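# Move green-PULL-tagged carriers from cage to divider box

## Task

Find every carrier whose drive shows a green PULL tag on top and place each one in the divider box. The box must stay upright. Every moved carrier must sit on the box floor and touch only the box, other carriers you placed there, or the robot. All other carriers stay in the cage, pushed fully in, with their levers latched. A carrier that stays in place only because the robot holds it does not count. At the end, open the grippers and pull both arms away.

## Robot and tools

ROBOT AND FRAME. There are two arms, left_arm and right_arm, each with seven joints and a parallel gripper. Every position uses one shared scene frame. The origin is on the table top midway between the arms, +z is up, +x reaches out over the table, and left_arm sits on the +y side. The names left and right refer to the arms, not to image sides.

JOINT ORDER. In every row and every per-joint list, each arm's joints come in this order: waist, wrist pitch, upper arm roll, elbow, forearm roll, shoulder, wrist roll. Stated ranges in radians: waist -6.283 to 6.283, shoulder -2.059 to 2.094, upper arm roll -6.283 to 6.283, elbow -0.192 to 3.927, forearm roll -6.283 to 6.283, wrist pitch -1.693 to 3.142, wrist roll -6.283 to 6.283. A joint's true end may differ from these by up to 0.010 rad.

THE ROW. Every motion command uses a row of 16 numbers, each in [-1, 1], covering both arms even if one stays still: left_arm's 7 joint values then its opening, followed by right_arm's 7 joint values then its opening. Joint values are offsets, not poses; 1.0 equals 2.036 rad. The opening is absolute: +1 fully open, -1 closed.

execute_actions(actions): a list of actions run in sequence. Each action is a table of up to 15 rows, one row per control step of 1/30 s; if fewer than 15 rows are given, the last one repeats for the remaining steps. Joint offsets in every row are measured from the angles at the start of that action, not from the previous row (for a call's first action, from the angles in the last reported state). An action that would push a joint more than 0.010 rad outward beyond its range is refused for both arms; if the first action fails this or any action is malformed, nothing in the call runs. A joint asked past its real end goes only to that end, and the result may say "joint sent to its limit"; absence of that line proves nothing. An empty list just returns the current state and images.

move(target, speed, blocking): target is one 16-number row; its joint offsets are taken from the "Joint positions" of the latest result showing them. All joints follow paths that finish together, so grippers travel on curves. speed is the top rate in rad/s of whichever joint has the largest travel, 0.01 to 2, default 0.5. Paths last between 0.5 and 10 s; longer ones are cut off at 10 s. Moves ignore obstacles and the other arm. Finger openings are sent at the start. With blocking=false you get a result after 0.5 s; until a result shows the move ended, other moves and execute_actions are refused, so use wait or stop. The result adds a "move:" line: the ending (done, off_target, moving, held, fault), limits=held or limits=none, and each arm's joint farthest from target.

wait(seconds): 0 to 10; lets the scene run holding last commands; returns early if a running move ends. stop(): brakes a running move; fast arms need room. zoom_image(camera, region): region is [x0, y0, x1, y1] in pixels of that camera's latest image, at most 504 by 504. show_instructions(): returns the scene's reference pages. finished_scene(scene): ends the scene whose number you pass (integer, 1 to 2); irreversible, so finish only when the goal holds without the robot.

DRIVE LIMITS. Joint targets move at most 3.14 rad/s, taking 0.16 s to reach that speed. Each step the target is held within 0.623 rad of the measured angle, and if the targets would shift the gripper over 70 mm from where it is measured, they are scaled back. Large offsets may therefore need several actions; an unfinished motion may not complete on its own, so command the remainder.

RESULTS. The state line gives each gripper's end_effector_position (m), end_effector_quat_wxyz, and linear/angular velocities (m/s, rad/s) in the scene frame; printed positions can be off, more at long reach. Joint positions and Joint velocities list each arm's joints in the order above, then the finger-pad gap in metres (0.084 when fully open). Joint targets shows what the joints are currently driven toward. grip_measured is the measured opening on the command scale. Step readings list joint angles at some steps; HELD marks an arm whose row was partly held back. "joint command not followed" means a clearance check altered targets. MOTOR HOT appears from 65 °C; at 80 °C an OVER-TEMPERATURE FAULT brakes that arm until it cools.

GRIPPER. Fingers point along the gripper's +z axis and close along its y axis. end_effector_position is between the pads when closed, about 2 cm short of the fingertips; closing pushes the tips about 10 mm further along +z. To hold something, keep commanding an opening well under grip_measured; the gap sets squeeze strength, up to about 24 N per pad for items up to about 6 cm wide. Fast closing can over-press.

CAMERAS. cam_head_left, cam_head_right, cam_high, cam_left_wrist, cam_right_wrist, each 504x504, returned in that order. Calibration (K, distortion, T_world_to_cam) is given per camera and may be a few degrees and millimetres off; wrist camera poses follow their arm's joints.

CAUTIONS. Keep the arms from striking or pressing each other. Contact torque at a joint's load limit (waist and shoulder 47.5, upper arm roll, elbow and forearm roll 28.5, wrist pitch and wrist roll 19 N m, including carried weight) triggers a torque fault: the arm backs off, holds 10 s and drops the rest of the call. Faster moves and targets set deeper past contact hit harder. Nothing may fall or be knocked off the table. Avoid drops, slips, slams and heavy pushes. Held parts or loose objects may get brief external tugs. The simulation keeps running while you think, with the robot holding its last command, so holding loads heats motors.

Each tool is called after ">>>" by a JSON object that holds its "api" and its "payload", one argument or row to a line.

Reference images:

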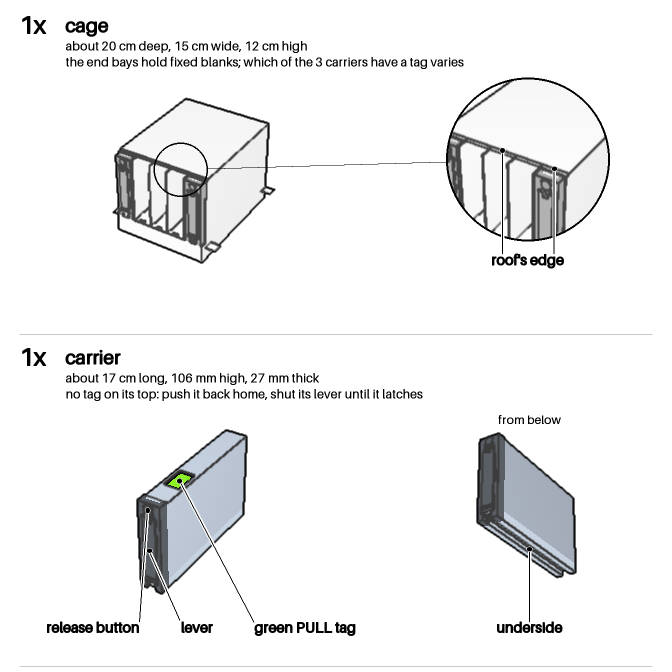

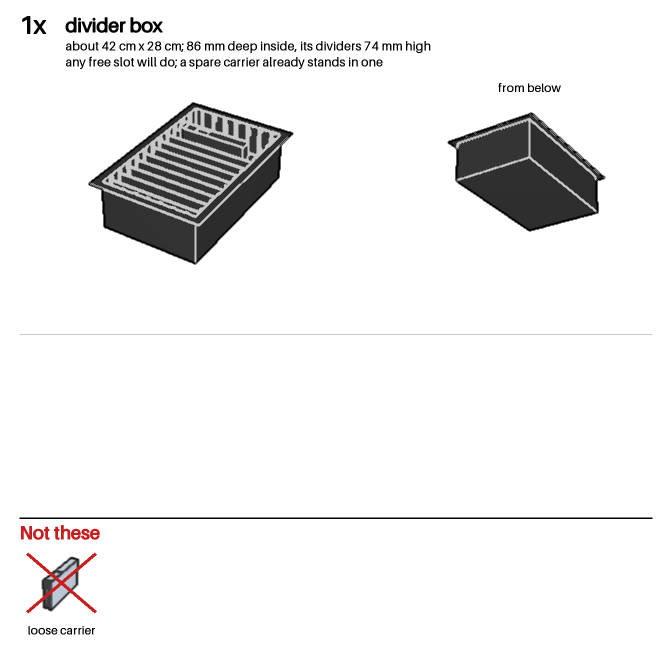

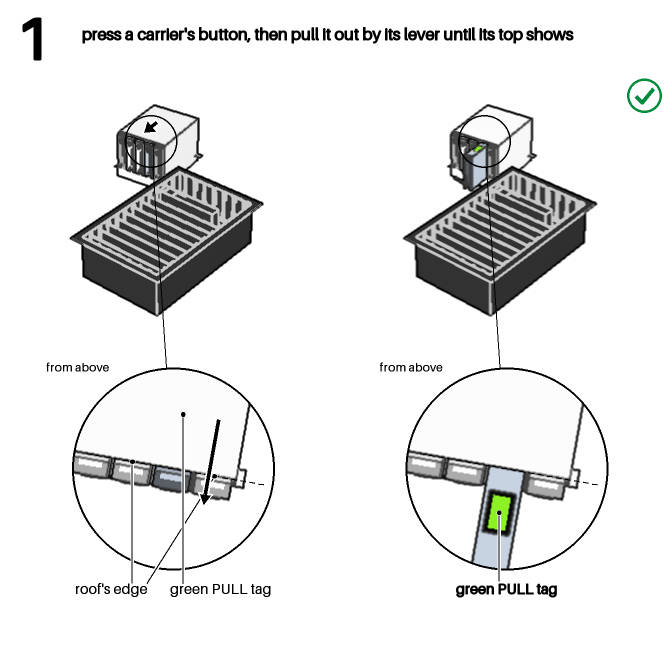

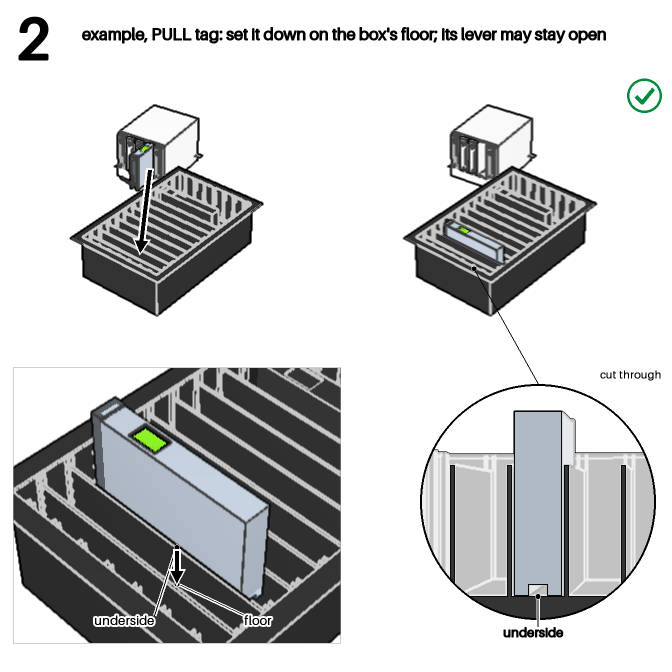

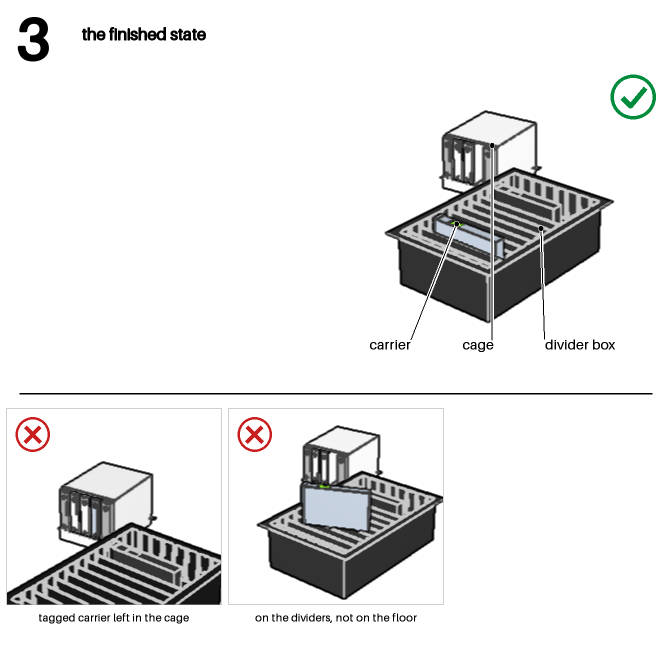

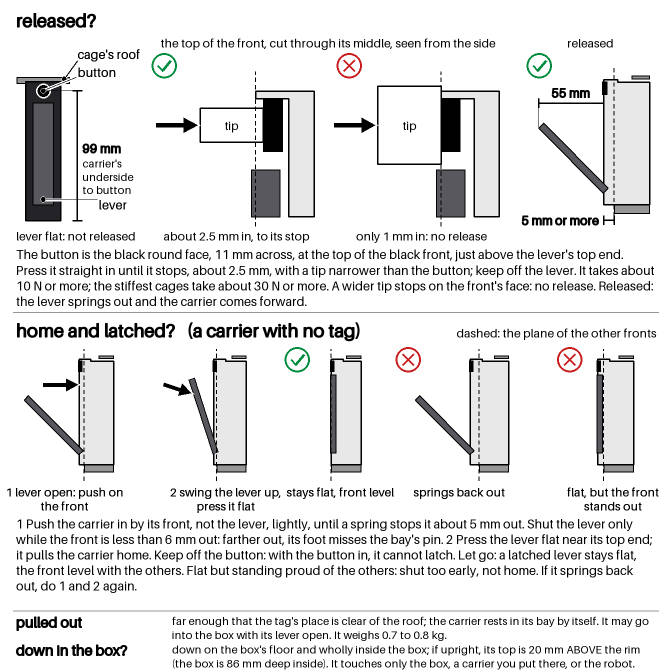

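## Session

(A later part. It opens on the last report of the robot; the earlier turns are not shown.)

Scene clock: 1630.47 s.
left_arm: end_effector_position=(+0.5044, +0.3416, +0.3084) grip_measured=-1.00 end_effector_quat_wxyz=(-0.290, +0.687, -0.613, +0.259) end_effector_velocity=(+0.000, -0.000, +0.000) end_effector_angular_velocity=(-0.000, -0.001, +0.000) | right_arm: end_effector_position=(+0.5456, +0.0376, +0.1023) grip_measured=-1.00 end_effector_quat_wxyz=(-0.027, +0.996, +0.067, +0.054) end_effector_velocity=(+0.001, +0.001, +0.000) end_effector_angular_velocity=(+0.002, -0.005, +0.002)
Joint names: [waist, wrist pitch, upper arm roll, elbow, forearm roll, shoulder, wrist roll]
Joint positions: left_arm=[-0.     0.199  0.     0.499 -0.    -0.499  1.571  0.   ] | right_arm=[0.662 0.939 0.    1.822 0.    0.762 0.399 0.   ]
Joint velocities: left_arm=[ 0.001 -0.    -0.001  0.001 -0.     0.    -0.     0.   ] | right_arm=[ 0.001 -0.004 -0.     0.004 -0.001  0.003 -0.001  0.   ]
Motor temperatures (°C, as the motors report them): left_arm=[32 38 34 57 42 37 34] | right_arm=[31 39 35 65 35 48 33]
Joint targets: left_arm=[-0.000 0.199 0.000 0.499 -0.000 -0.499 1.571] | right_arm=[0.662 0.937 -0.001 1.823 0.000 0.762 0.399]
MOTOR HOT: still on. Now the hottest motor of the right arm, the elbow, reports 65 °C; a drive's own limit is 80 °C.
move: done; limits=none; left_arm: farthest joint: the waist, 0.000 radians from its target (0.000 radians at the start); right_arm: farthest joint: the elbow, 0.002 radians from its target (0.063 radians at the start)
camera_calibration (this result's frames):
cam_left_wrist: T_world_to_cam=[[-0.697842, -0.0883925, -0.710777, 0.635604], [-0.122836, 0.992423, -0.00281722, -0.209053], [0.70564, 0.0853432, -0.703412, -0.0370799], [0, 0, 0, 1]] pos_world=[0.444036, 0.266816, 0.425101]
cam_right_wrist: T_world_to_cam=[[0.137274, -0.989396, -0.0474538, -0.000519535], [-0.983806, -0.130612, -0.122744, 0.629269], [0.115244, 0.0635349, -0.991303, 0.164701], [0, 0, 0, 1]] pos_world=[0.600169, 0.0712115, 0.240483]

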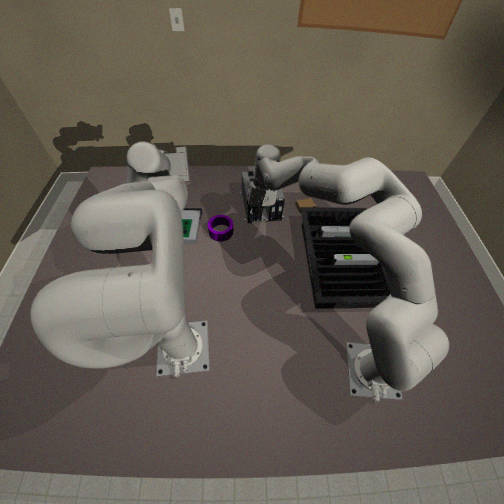

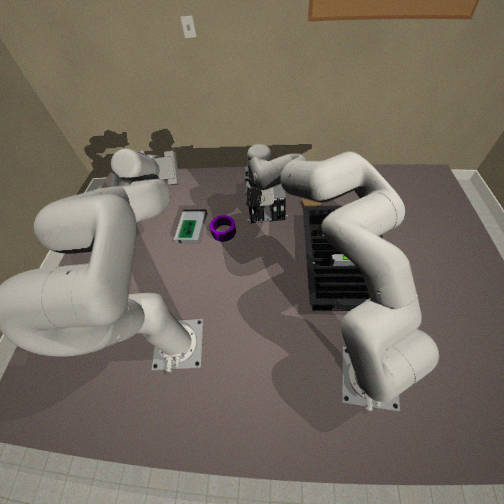

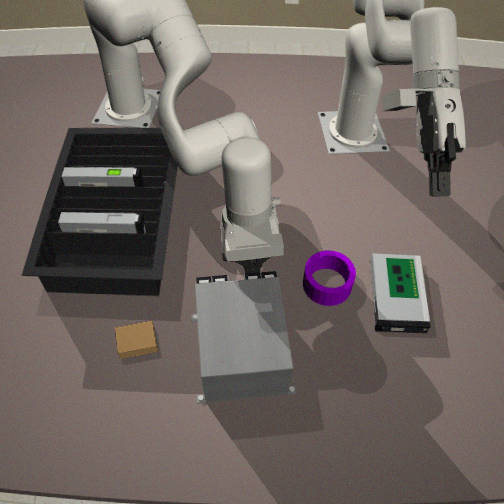

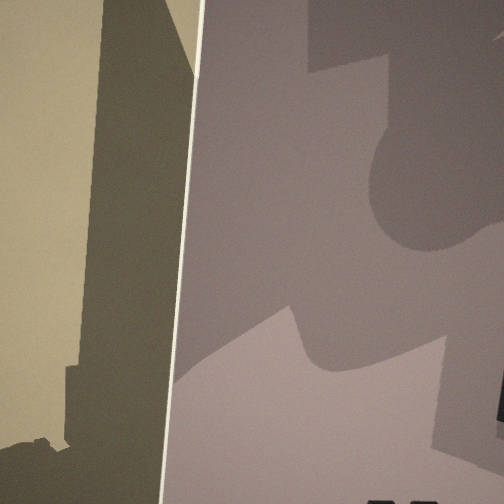

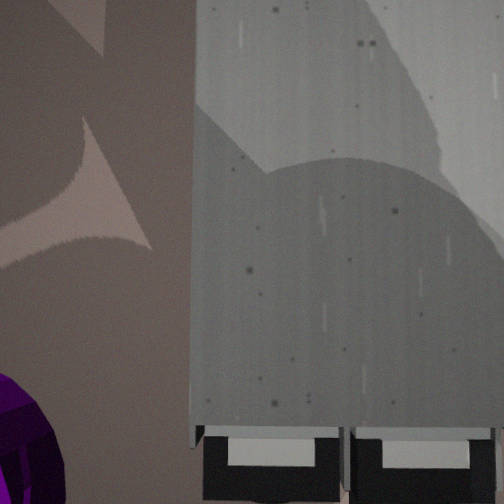

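>>> {"api": "move", "payload": {
  "target": [0,0,0,0,0,0,0,-1,0.007,-0.032,0,-0.077,0,-0.045,0.007,-1],
  "speed": 0.2
}}

Scene clock: 1634.23 s.
left_arm: end_effector_position=(+0.5044, +0.3416, +0.3084) grip_measured=-1.00 end_effector_quat_wxyz=(-0.290, +0.687, -0.613, +0.259) end_effector_velocity=(-0.000, +0.000, -0.000) end_effector_angular_velocity=(-0.001, +0.001, +0.001) | right_arm: end_effector_position=(+0.5200, +0.0333, +0.1019) grip_measured=-1.00 end_effector_quat_wxyz=(-0.028, +0.996, +0.067, +0.054) end_effector_velocity=(-0.001, +0.002, +0.001) end_effector_angular_velocity=(+0.001, -0.002, +0.002)
Joint names: [waist, wrist pitch, upper arm roll, elbow, forearm roll, shoulder, wrist roll]
Joint positions: left_arm=[-0.     0.199  0.     0.499 -0.    -0.499  1.571  0.   ] | right_arm=[0.676 0.874 0.    1.665 0.    0.671 0.413 0.   ]
Joint velocities: left_arm=[ 0.     0.     0.001 -0.001  0.    -0.    -0.001  0.   ] | right_arm=[ 0.002 -0.001  0.001 -0.001 -0.001 -0.001  0.001  0.   ]
Motor temperatures (°C, as the motors report them): left_arm=[32 38 34 57 42 37 34] | right_arm=[31 39 35 66 35 48 33]
Joint targets: left_arm=[-0.000 0.199 0.000 0.499 -0.000 -0.499 1.571] | right_arm=[0.677 0.874 0.000 1.665 0.000 0.671 0.413]
MOTOR HOT: still on. Now the hottest motor of the right arm, the elbow, reports 66 °C; a drive's own limit is 80 °C.
move: done; limits=none; left_arm: farthest joint: the waist, 0.000 radians from its target (0.000 radians at the start); right_arm: farthest joint: the waist, 0.000 radians from its target (0.015 radians at the start)
camera_calibration (this result's frames):
cam_left_wrist: T_world_to_cam=[[-0.697842, -0.0883923, -0.710777, 0.635604], [-0.122836, 0.992423, -0.00281709, -0.209053], [0.70564, 0.0853432, -0.703412, -0.0370799], [0, 0, 0, 1]] pos_world=[0.444036, 0.266816, 0.425101]
cam_right_wrist: T_world_to_cam=[[0.137247, -0.989325, -0.048985, -0.00113734], [-0.983905, -0.130448, -0.122122, 0.603377], [0.114428, 0.0649575, -0.991306, 0.167853], [0, 0, 0, 1]] pos_world=[0.574615, 0.066681, 0.240024]

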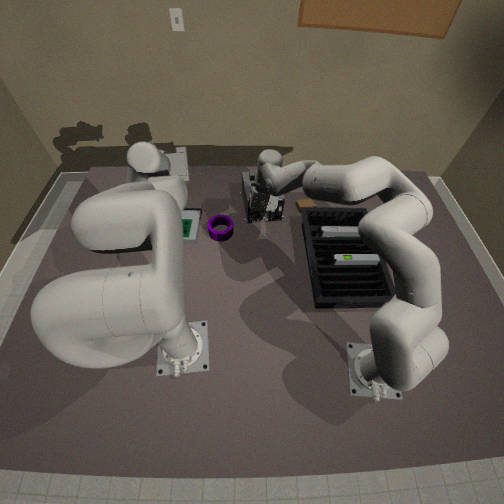

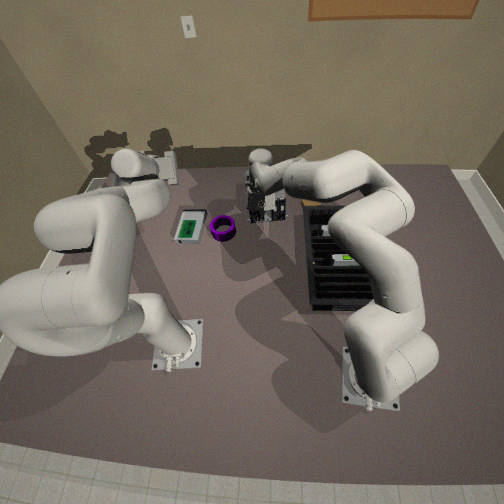

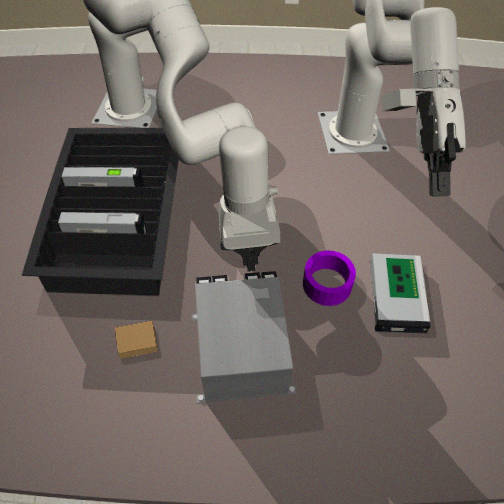

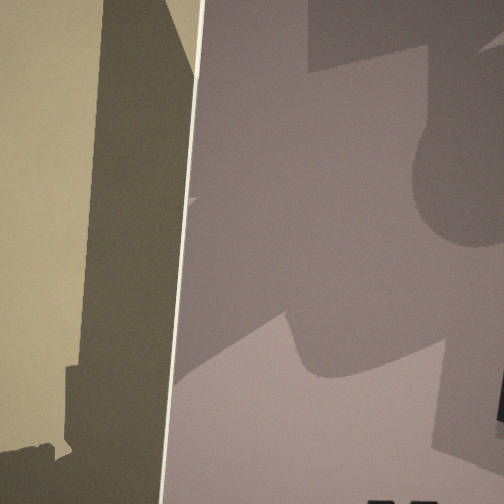

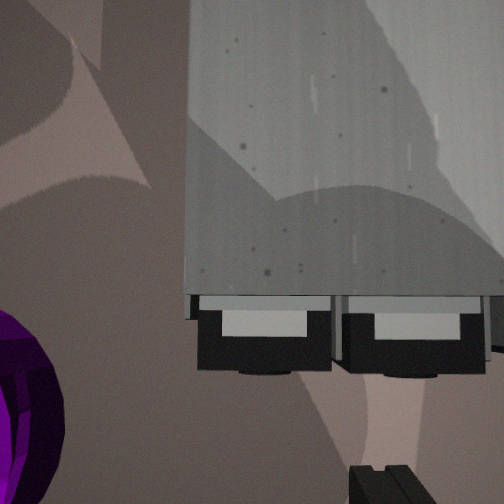

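>>> {"api": "zoom_image", "payload": {
  "camera": "cam_right_wrist",
  "region": [170, 260, 504, 420]
}}

Region (170, 260, 504, 420) of cam_right_wrist's 504x504 image, scaled by 1.509, with more detail than that image has; it fills the top 241 rows of this view, and the rest is white.

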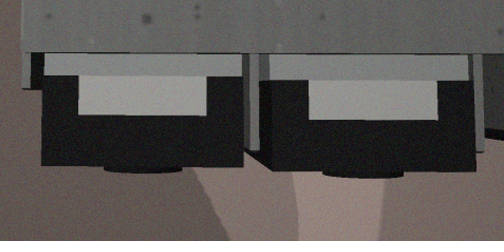

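>>> {"api": "zoom_image", "payload": {
  "camera": "cam_high",
  "region": [180, 250, 300, 310]
}}

>>> {"api": "zoom_image", "payload": {
  "camera": "cam_head_right",
  "region": [230, 170, 310, 240]
}}

Region (180, 250, 300, 310) of cam_high's 504x504 image, scaled by 4.200, with more detail than that image has.

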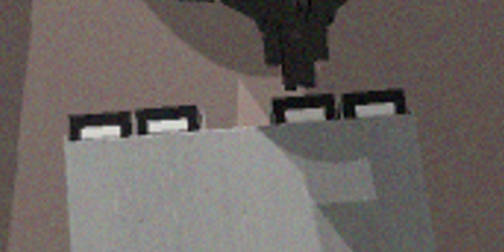

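Region (230, 170, 310, 240) of cam_head_right's 504x504 image, scaled by 6.300, with more detail than that image has; it fills the top 441 rows of this view, and the rest is white.

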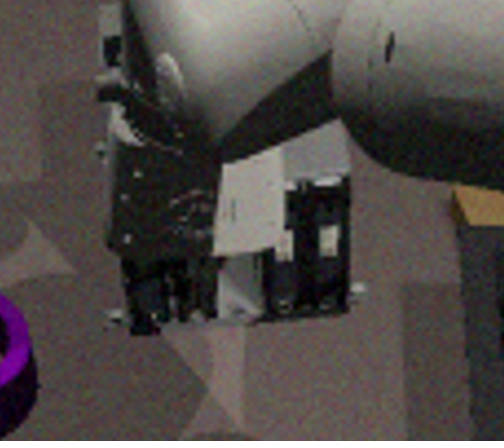

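>>> {"api": "move", "payload": {
  "target": [0,0,0,0,0,0,0,-1,-0.0354,0.1297,0,0.0297,0,-0.0432,-0.0354,-1],
  "speed": 0.4
}}

Scene clock: 1651.17 s.
left_arm: end_effector_position=(+0.5044, +0.3416, +0.3084) grip_measured=-1.00 end_effector_quat_wxyz=(-0.290, +0.687, -0.613, +0.259) end_effector_velocity=(+0.000, +0.000, +0.000) end_effector_angular_velocity=(-0.000, -0.001, +0.001) | right_arm: end_effector_position=(+0.5144, -0.0227, +0.1599) grip_measured=-1.00 end_effector_quat_wxyz=(-0.001, +0.998, +0.067, +0.002) end_effector_velocity=(+0.001, -0.002, +0.002) end_effector_angular_velocity=(-0.001, -0.003, -0.001)
Joint names: [waist, wrist pitch, upper arm roll, elbow, forearm roll, shoulder, wrist roll]
Joint positions: left_arm=[-0.     0.199  0.     0.499 -0.    -0.499  1.571  0.   ] | right_arm=[0.605 1.137 0.    1.726 0.    0.583 0.341 0.   ]
Joint velocities: left_arm=[ 0.    -0.001  0.     0.001 -0.     0.    -0.001  0.   ] | right_arm=[-0.002  0.001 -0.001  0.002 -0.002 -0.002 -0.001  0.   ]
Motor temperatures (°C, as the motors report them): left_arm=[32 38 34 57 42 37 34] | right_arm=[31 39 35 65 35 48 33]
Joint targets: left_arm=[-0.000 0.199 0.000 0.499 -0.000 -0.499 1.571] | right_arm=[0.604 1.138 0.000 1.726 0.000 0.583 0.341]
MOTOR HOT: still on. Now the hottest motor of the right arm, the elbow, reports 65 °C; a drive's own limit is 80 °C.
move: done; limits=none; left_arm: farthest joint: the waist, 0.000 radians from its target (0.000 radians at the start); right_arm: farthest joint: the waist, 0.001 radians from its target (0.073 radians at the start)
camera_calibration (this result's frames):
cam_left_wrist: T_world_to_cam=[[-0.697842, -0.0883925, -0.710777, 0.635604], [-0.122836, 0.992423, -0.0028173, -0.209053], [0.70564, 0.0853432, -0.703412, -0.0370798], [0, 0, 0, 1]] pos_world=[0.444036, 0.266816, 0.425101]
cam_right_wrist: T_world_to_cam=[[0.134987, -0.990844, -0.00245368, -0.0592279], [-0.990717, -0.134928, -0.0165371, 0.58422], [0.0160546, 0.0046632, -0.99986, 0.280306], [0, 0, 0, 1]] pos_world=[0.582291, 0.0188351, 0.289783]

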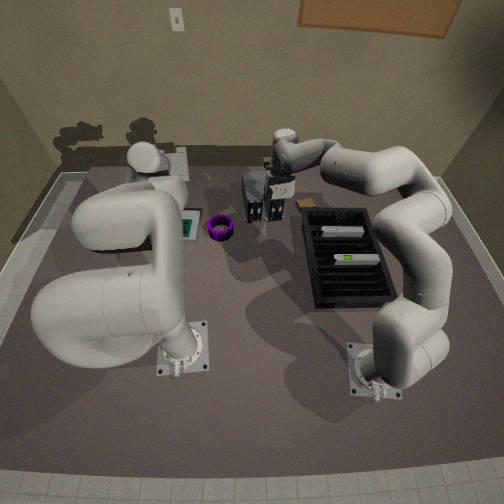

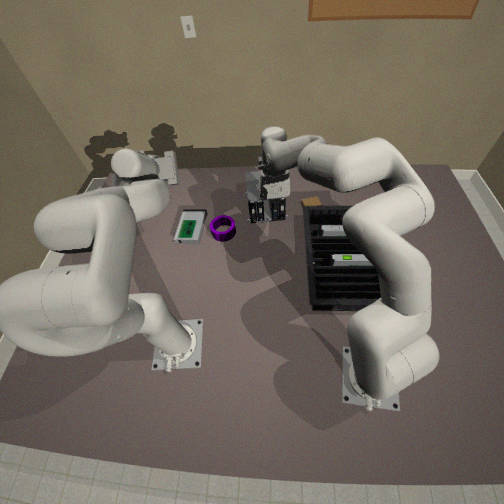

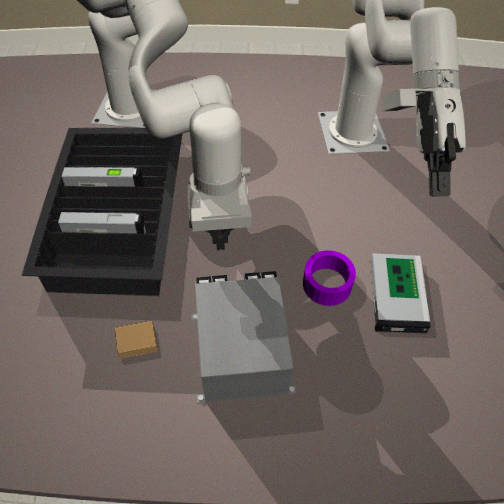

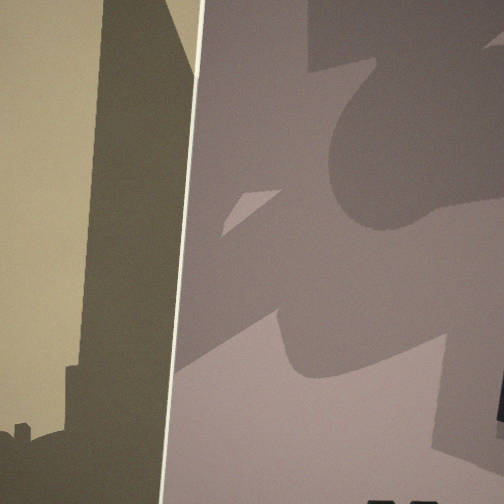

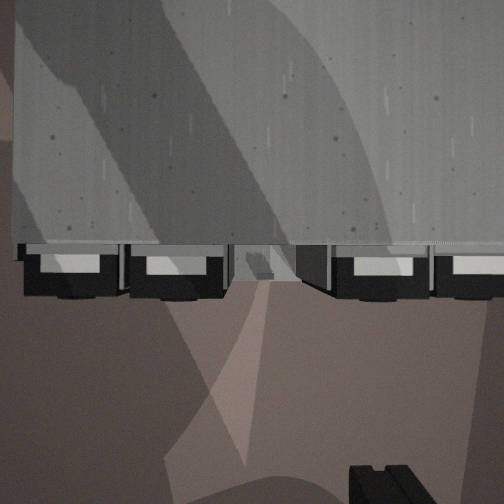

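>>> {"api": "zoom_image", "payload": {
  "camera": "cam_right_wrist",
  "region": [0, 220, 504, 330]
}}

>>> {"api": "zoom_image", "payload": {
  "camera": "cam_head_left",
  "region": [230, 180, 300, 240]
}}

Region (0, 220, 504, 330) of cam_right_wrist's 504x504 image, scaled by 1.000; it fills the top 110 rows of this view, and the rest is white.

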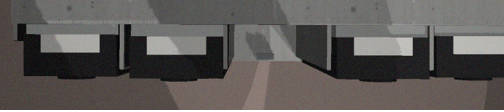

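Region (230, 180, 300, 240) of cam_head_left's 504x504 image, scaled by 7.200, with more detail than that image has; it fills the top 432 rows of this view, and the rest is white.

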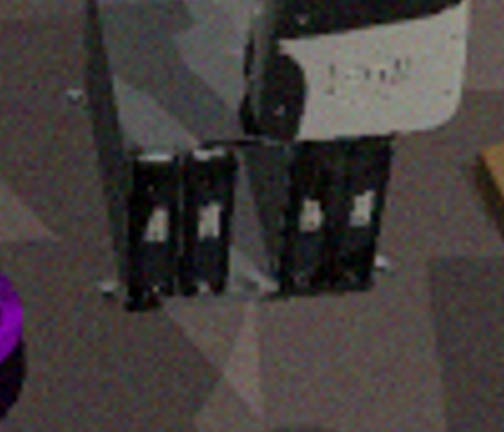

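>>> {"api": "zoom_image", "payload": {
  "camera": "cam_right_wrist",
  "region": [10, 230, 250, 320]
}}

>>> {"api": "zoom_image", "payload": {
  "camera": "cam_right_wrist",
  "region": [290, 230, 504, 320]
}}

Region (10, 230, 250, 320) of cam_right_wrist's 504x504 image, scaled by 2.100, with more detail than that image has; it fills the top 189 rows of this view, and the rest is white.

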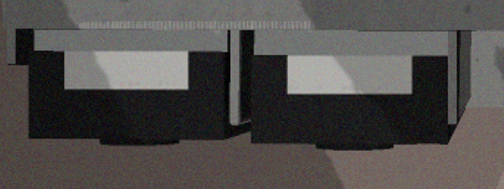

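Region (290, 230, 504, 320) of cam_right_wrist's 504x504 image, scaled by 2.355, with more detail than that image has; it fills the top 212 rows of this view, and the rest is white.

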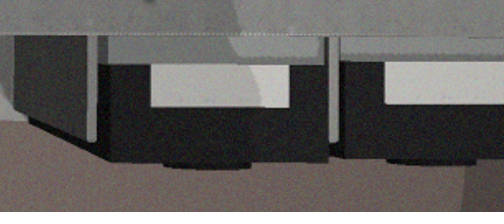

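>>> {"api": "move", "payload": {
  "target": [0,0,0,0,0,0,0,-1,-0.248,-0.067,0,-0.504,0,-0.483,0,-1],
  "speed": 0.8
}}

Scene clock: 1667.97 s.
left_arm: end_effector_position=(+0.5044, +0.3416, +0.3084) grip_measured=-1.00 end_effector_quat_wxyz=(-0.290, +0.687, -0.613, +0.259) end_effector_velocity=(-0.000, +0.000, -0.000) end_effector_angular_velocity=(-0.000, +0.001, +0.001) | right_arm: end_effector_position=(+0.3327, -0.3202, +0.2282) grip_measured=-1.00 end_effector_quat_wxyz=(-0.008, +0.982, -0.184, +0.049) end_effector_velocity=(-0.001, -0.001, -0.000) end_effector_angular_velocity=(-0.000, +0.000, -0.001)
Joint names: [waist, wrist pitch, upper arm roll, elbow, forearm roll, shoulder, wrist roll]
Joint positions: left_arm=[-0.     0.199  0.     0.499 -0.    -0.499  1.571  0.   ] | right_arm=[ 0.1    1.001  0.001  0.7    0.    -0.4    0.341  0.   ]
Joint velocities: left_arm=[0.    0.001 0.    0.001 0.    0.    0.    0.   ] | right_arm=[-0.001 -0.    -0.001 -0.003 -0.001 -0.003 -0.     0.   ]
Motor temperatures (°C, as the motors report them): left_arm=[32 38 34 57 42 37 34] | right_arm=[31 38 35 65 35 48 33]
Joint targets: left_arm=[-0.000 0.199 0.000 0.499 -0.000 -0.499 1.571] | right_arm=[0.100 1.001 0.000 0.700 0.000 -0.400 0.341]
MOTOR HOT: still on. Now the hottest motor of the right arm, the elbow, reports 65 °C; a drive's own limit is 80 °C.
move: done; limits=none; left_arm: farthest joint: the waist, 0.000 radians from its target (0.000 radians at the start); right_arm: farthest joint: the shoulder, 0.001 radians from its target (0.983 radians at the start)
camera_calibration (this result's frames):
cam_left_wrist: T_world_to_cam=[[-0.697842, -0.0883924, -0.710777, 0.635604], [-0.122836, 0.992423, -0.00281721, -0.209053], [0.70564, 0.0853432, -0.703412, -0.0370799], [0, 0, 0, 1]] pos_world=[0.444036, 0.266816, 0.425101]
cam_right_wrist: T_world_to_cam=[[-0.359061, -0.932724, -0.0331844, -0.139346], [-0.92686, 0.360527, -0.104643, 0.522666], [0.109567, -0.00681578, -0.993956, 0.316759], [0, 0, 0, 1]] pos_world=[0.399698, -0.316247, 0.364914]

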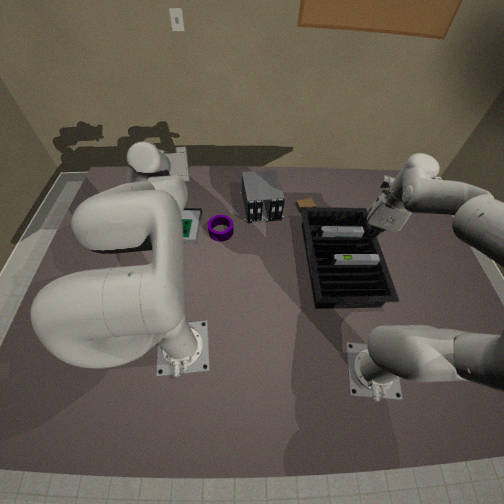

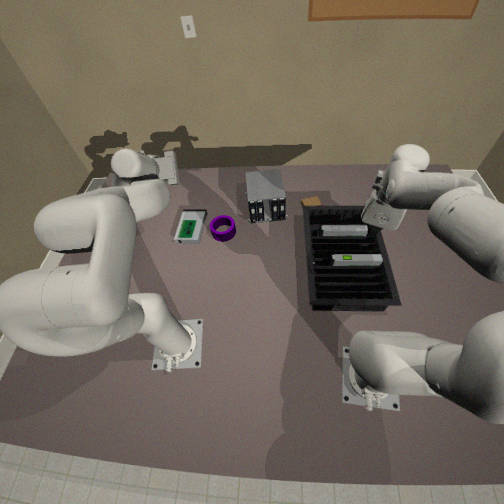

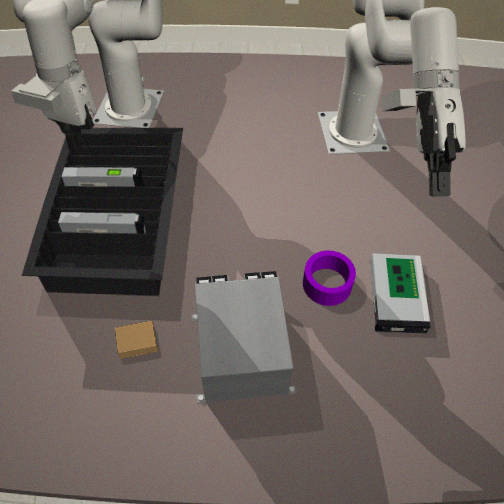

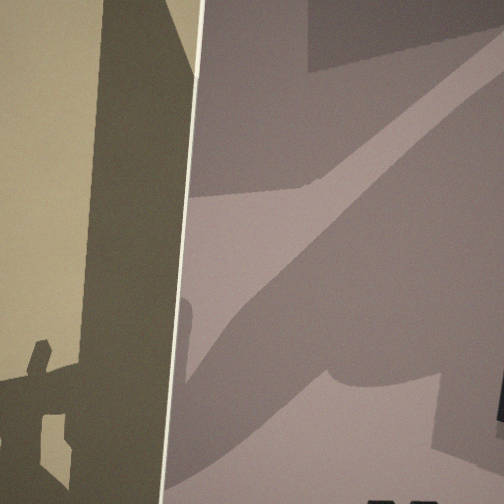

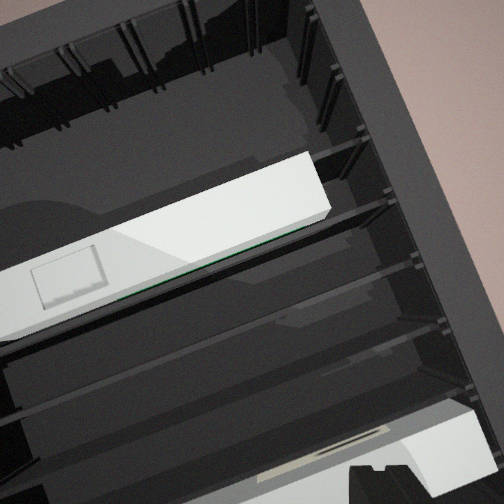

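>>> {"api": "zoom_image", "payload": {
  "camera": "cam_head_right",
  "region": [230, 160, 310, 235]
}}

>>> {"api": "wait", "payload": {
  "seconds": 10
}}

Region (230, 160, 310, 235) of cam_head_right's 504x504 image, scaled by 6.300, with more detail than that image has; it fills the top 472 rows of this view, and the rest is white.

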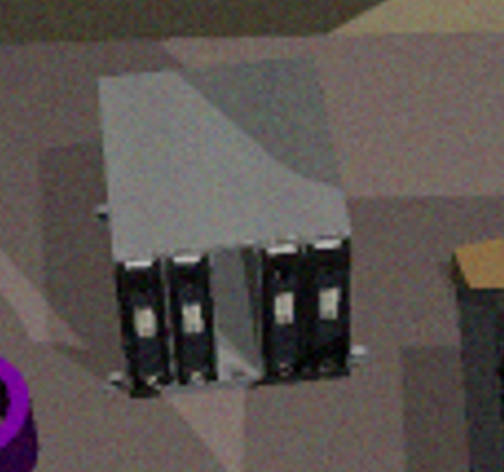

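Scene clock: 1684.53 s.
left_arm: end_effector_position=(+0.5044, +0.3416, +0.3084) grip_measured=-1.00 end_effector_quat_wxyz=(-0.290, +0.687, -0.613, +0.259) end_effector_velocity=(-0.000, +0.000, -0.000) end_effector_angular_velocity=(-0.002, +0.000, +0.002) | right_arm: end_effector_position=(+0.3326, -0.3204, +0.2282) grip_measured=-1.00 end_effector_quat_wxyz=(-0.008, +0.982, -0.184, +0.049) end_effector_velocity=(-0.000, -0.001, -0.000) end_effector_angular_velocity=(-0.001, -0.000, -0.001)
Joint names: [waist, wrist pitch, upper arm roll, elbow, forearm roll, shoulder, wrist roll]
Joint positions: left_arm=[-0.     0.199  0.     0.499 -0.    -0.499  1.571  0.   ] | right_arm=[ 0.1    1.001  0.     0.7    0.    -0.4    0.341  0.   ]
Joint velocities: left_arm=[-0.    -0.001  0.    -0.001 -0.     0.    -0.002  0.   ] | right_arm=[-0.002 -0.001  0.    -0.    -0.001  0.    -0.001  0.   ]
Motor temperatures (°C, as the motors report them): left_arm=[32 38 34 58 42 37 34] | right_arm=[31 38 35 65 35 45 33]
Joint targets: left_arm=[-0.000 0.199 0.000 0.499 -0.000 -0.499 1.571] | right_arm=[0.100 1.001 0.000 0.700 0.000 -0.400 0.341]
MOTOR HOT: still on. Now the hottest motor of the right arm, the elbow, reports 65 °C; a drive's own limit is 80 °C.
wait: 10.00 s; at rest from the start
camera_calibration (this result's frames):
cam_left_wrist: T_world_to_cam=[[-0.697842, -0.0883925, -0.710777, 0.635604], [-0.122836, 0.992423, -0.00281725, -0.209053], [0.70564, 0.0853432, -0.703412, -0.0370799], [0, 0, 0, 1]] pos_world=[0.444036, 0.266816, 0.425101]
cam_right_wrist: T_world_to_cam=[[-0.359437, -0.932576, -0.0332639, -0.139336], [-0.926702, 0.360909, -0.104731, 0.522702], [0.109674, -0.0068184, -0.993944, 0.316753], [0, 0, 0, 1]] pos_world=[0.399566, -0.31643, 0.364943]

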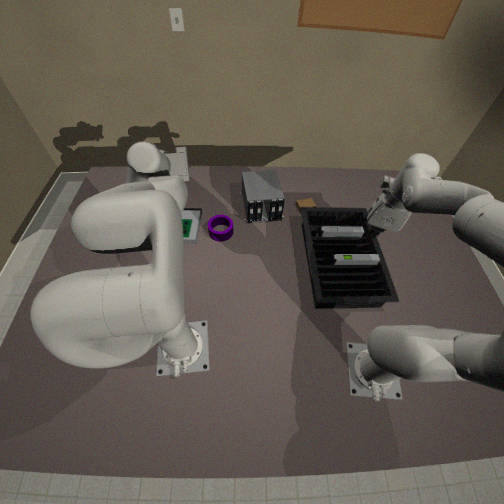

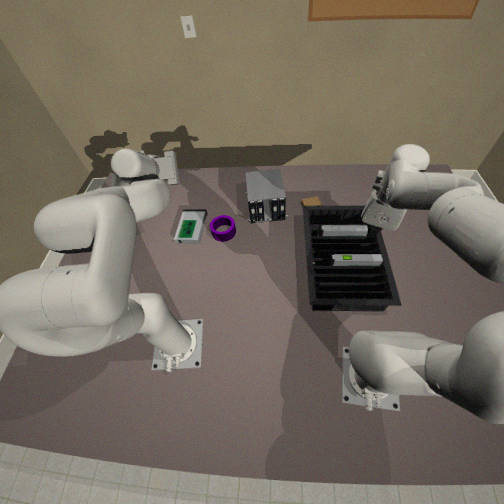

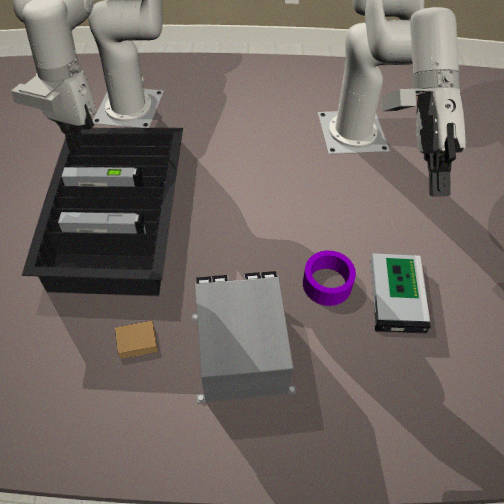

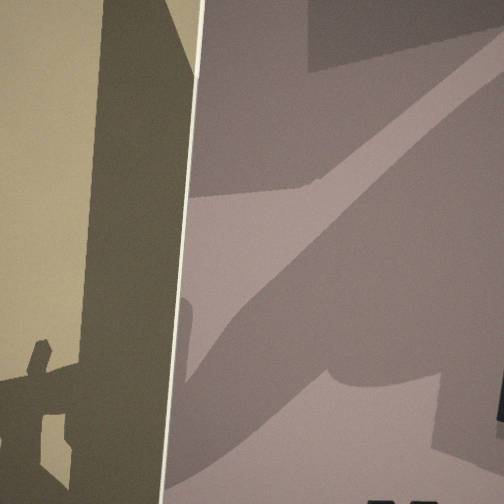

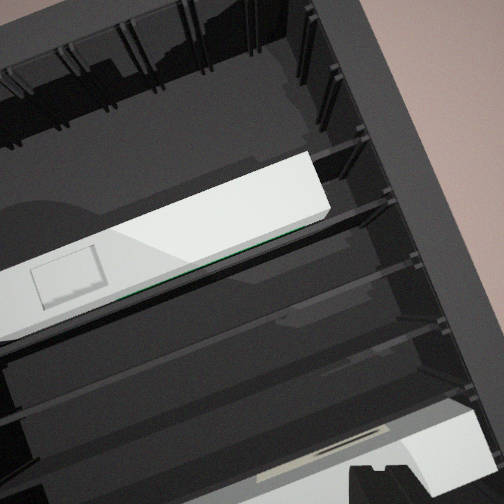

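>>> {"api": "move", "payload": {
  "target": [0,-0.213,0,1.0,0,0.083,0,-1,0,-0.58,0,0.982,0,0.0884,0,-1],
  "speed": 1.0
}}

>>> {"api": "wait", "payload": {
  "seconds": 10
}}

Scene clock: 1712.97 s.
left_arm: end_effector_position=(-0.0530, +0.2784, +1.1663) grip_measured=-1.00 end_effector_quat_wxyz=(+0.746, -0.016, +0.014, -0.666) end_effector_velocity=(-0.000, +0.000, -0.000) end_effector_angular_velocity=(-0.000, -0.001, +0.001) | right_arm: end_effector_position=(-0.1199, -0.3071, +1.1701) grip_measured=-1.00 end_effector_quat_wxyz=(-0.155, +0.021, -0.004, +0.988) end_effector_velocity=(+0.002, +0.000, +0.000) end_effector_angular_velocity=(-0.000, +0.002, -0.000)
Joint names: [waist, wrist pitch, upper arm roll, elbow, forearm roll, shoulder, wrist roll]
Joint positions: left_arm=[-0.    -0.235  0.     2.535 -0.    -0.33   1.571  0.   ] | right_arm=[ 0.1   -0.18   0.     2.698  0.    -0.22   0.341  0.   ]
Joint velocities: left_arm=[ 0. -0.  0.  0.  0. -0.  0.  0.] | right_arm=[-0.    -0.     0.    -0.001 -0.001  0.002  0.001  0.   ]
Motor temperatures (°C, as the motors report them): left_arm=[32 38 34 57 42 37 34] | right_arm=[31 38 35 64 35 43 33]
Joint targets: left_arm=[-0.000 -0.235 0.000 2.535 -0.000 -0.330 1.571] | right_arm=[0.100 -0.180 0.000 2.699 0.000 -0.220 0.341]
MOTOR HOT: still on. Now the hottest motor of the right arm, the elbow, reports 64 °C; a drive's own limit is 80 °C.
move: done; limits=none; left_arm: farthest joint: the waist, 0.000 radians from its target (0.000 radians at the start); right_arm: farthest joint: the elbow, 0.001 radians from its target (1.999 radians at the start)
camera_calibration (this result's frames):
cam_left_wrist: T_world_to_cam=[[0.993328, 0.103589, -0.0506876, 0.117158], [-0.104018, 0.994558, -0.00589369, -0.208386], [0.0498013, 0.0111268, 0.998697, -1.03407], [0, 0, 0, 1]] pos_world=[-0.0865549, 0.206622, 1.03743]
cam_right_wrist: T_world_to_cam=[[0.305511, -0.952081, -0.014312, -0.206683], [0.951646, 0.305809, -0.0291539, 0.317133], [0.0321336, -0.00471309, 0.999472, -1.03852], [0, 0, 0, 1]] pos_world=[-0.205283, -0.298656, 1.04426]

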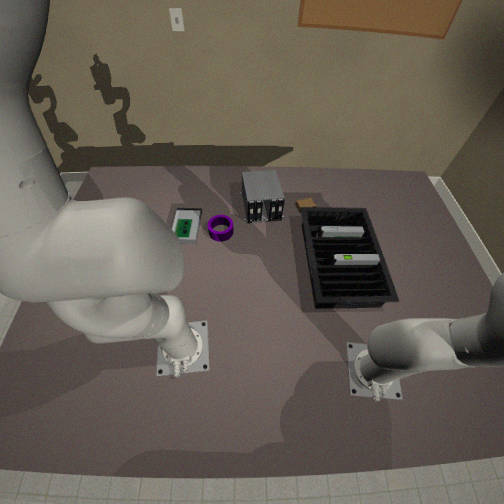

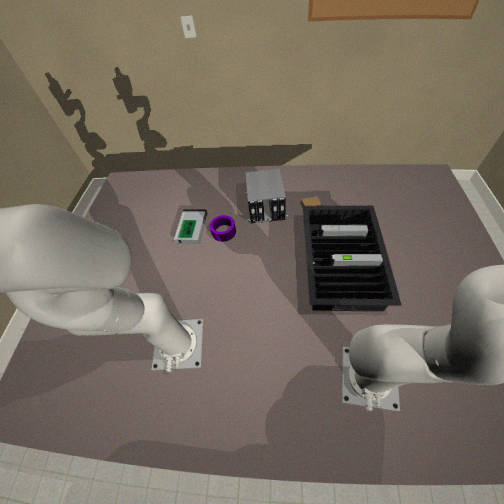

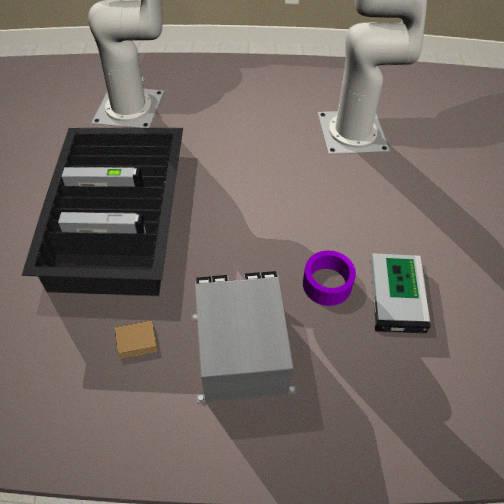

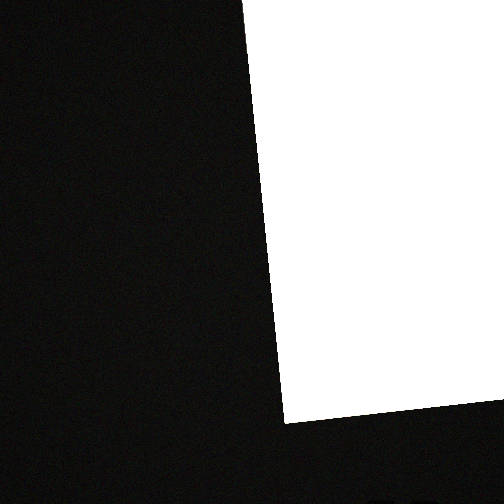

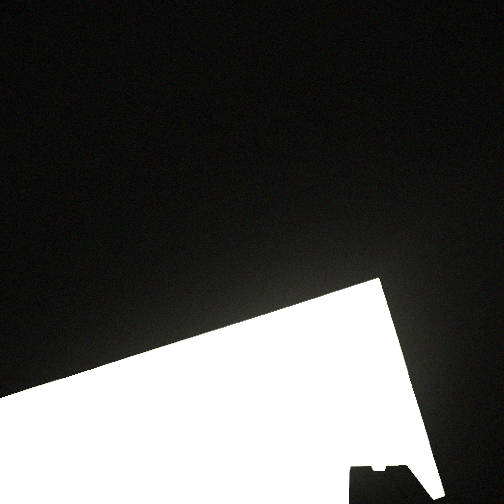

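Scene clock: 1722.97 s.
left_arm: end_effector_position=(-0.0531, +0.2784, +1.1663) grip_measured=-1.00 end_effector_quat_wxyz=(+0.746, -0.016, +0.014, -0.666) end_effector_velocity=(+0.000, -0.000, +0.000) end_effector_angular_velocity=(+0.000, +0.001, +0.000) | right_arm: end_effector_position=(-0.1202, -0.3071, +1.1701) grip_measured=-1.00 end_effector_quat_wxyz=(-0.155, +0.021, -0.004, +0.988) end_effector_velocity=(-0.000, -0.000, -0.000) end_effector_angular_velocity=(+0.000, -0.000, +0.002)
Joint names: [waist, wrist pitch, upper arm roll, elbow, forearm roll, shoulder, wrist roll]
Joint positions: left_arm=[-0.    -0.235  0.     2.535 -0.    -0.33   1.571  0.   ] | right_arm=[ 0.1   -0.18   0.     2.699  0.    -0.22   0.341  0.   ]
Joint velocities: left_arm=[-0.     0.001 -0.     0.001  0.     0.     0.001  0.   ] | right_arm=[-0.     0.     0.     0.     0.001 -0.     0.001  0.   ]
Motor temperatures (°C, as the motors report them): left_arm=[32 38 34 52 42 37 34] | right_arm=[31 38 35 60 35 43 33]
Joint targets: left_arm=[-0.000 -0.235 0.000 2.535 -0.000 -0.330 1.571] | right_arm=[0.100 -0.180 0.000 2.699 0.000 -0.220 0.341]
MOTOR HOT: cleared. Now the hottest motor of the right arm, the elbow, reports 60 °C.
wait: 10.00 s; at rest by 0.17 s
camera_calibration (this result's frames):
cam_left_wrist: T_world_to_cam=[[0.993332, 0.10359, -0.0506108, 0.117123], [-0.104018, 0.994558, -0.00589312, -0.208387], [0.0497249, 0.0111183, 0.998701, -1.03406], [0, 0, 0, 1]] pos_world=[-0.0865993, 0.206617, 1.03742]
cam_right_wrist: T_world_to_cam=[[0.305522, -0.95208, -0.0141481, -0.206774], [0.951659, 0.305813, -0.0286916, 0.316877], [0.0316434, -0.00469822, 0.999488, -1.03855], [0, 0, 0, 1]] pos_world=[-0.205521, -0.298649, 1.04419]

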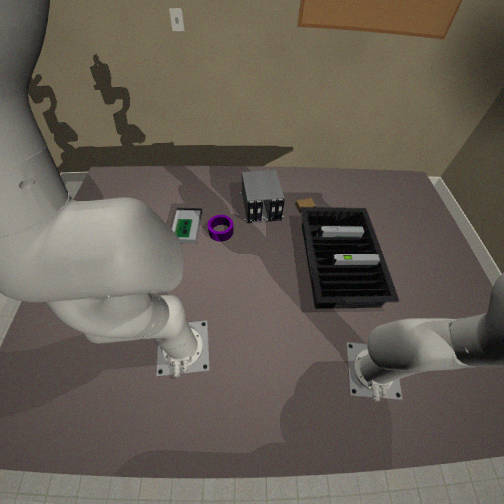

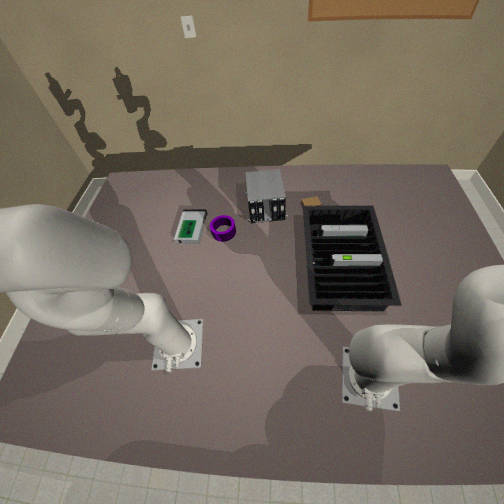

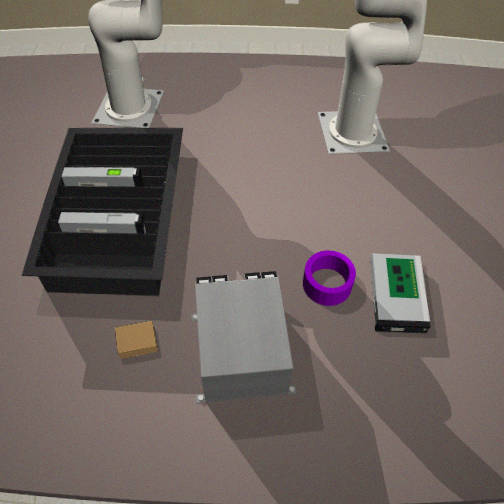

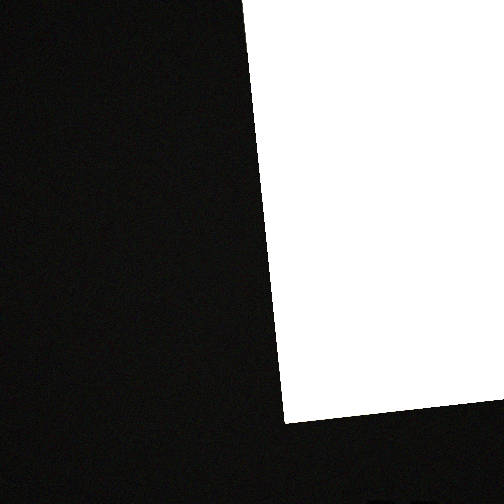

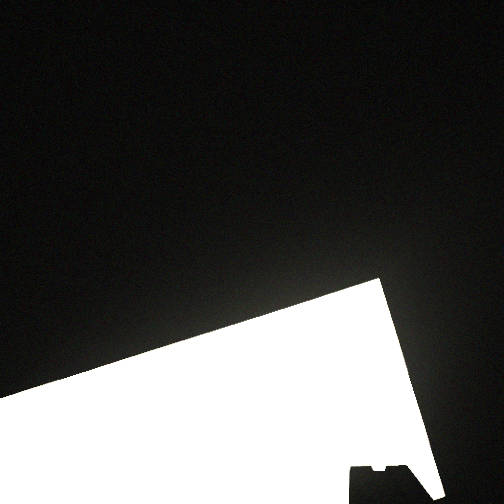

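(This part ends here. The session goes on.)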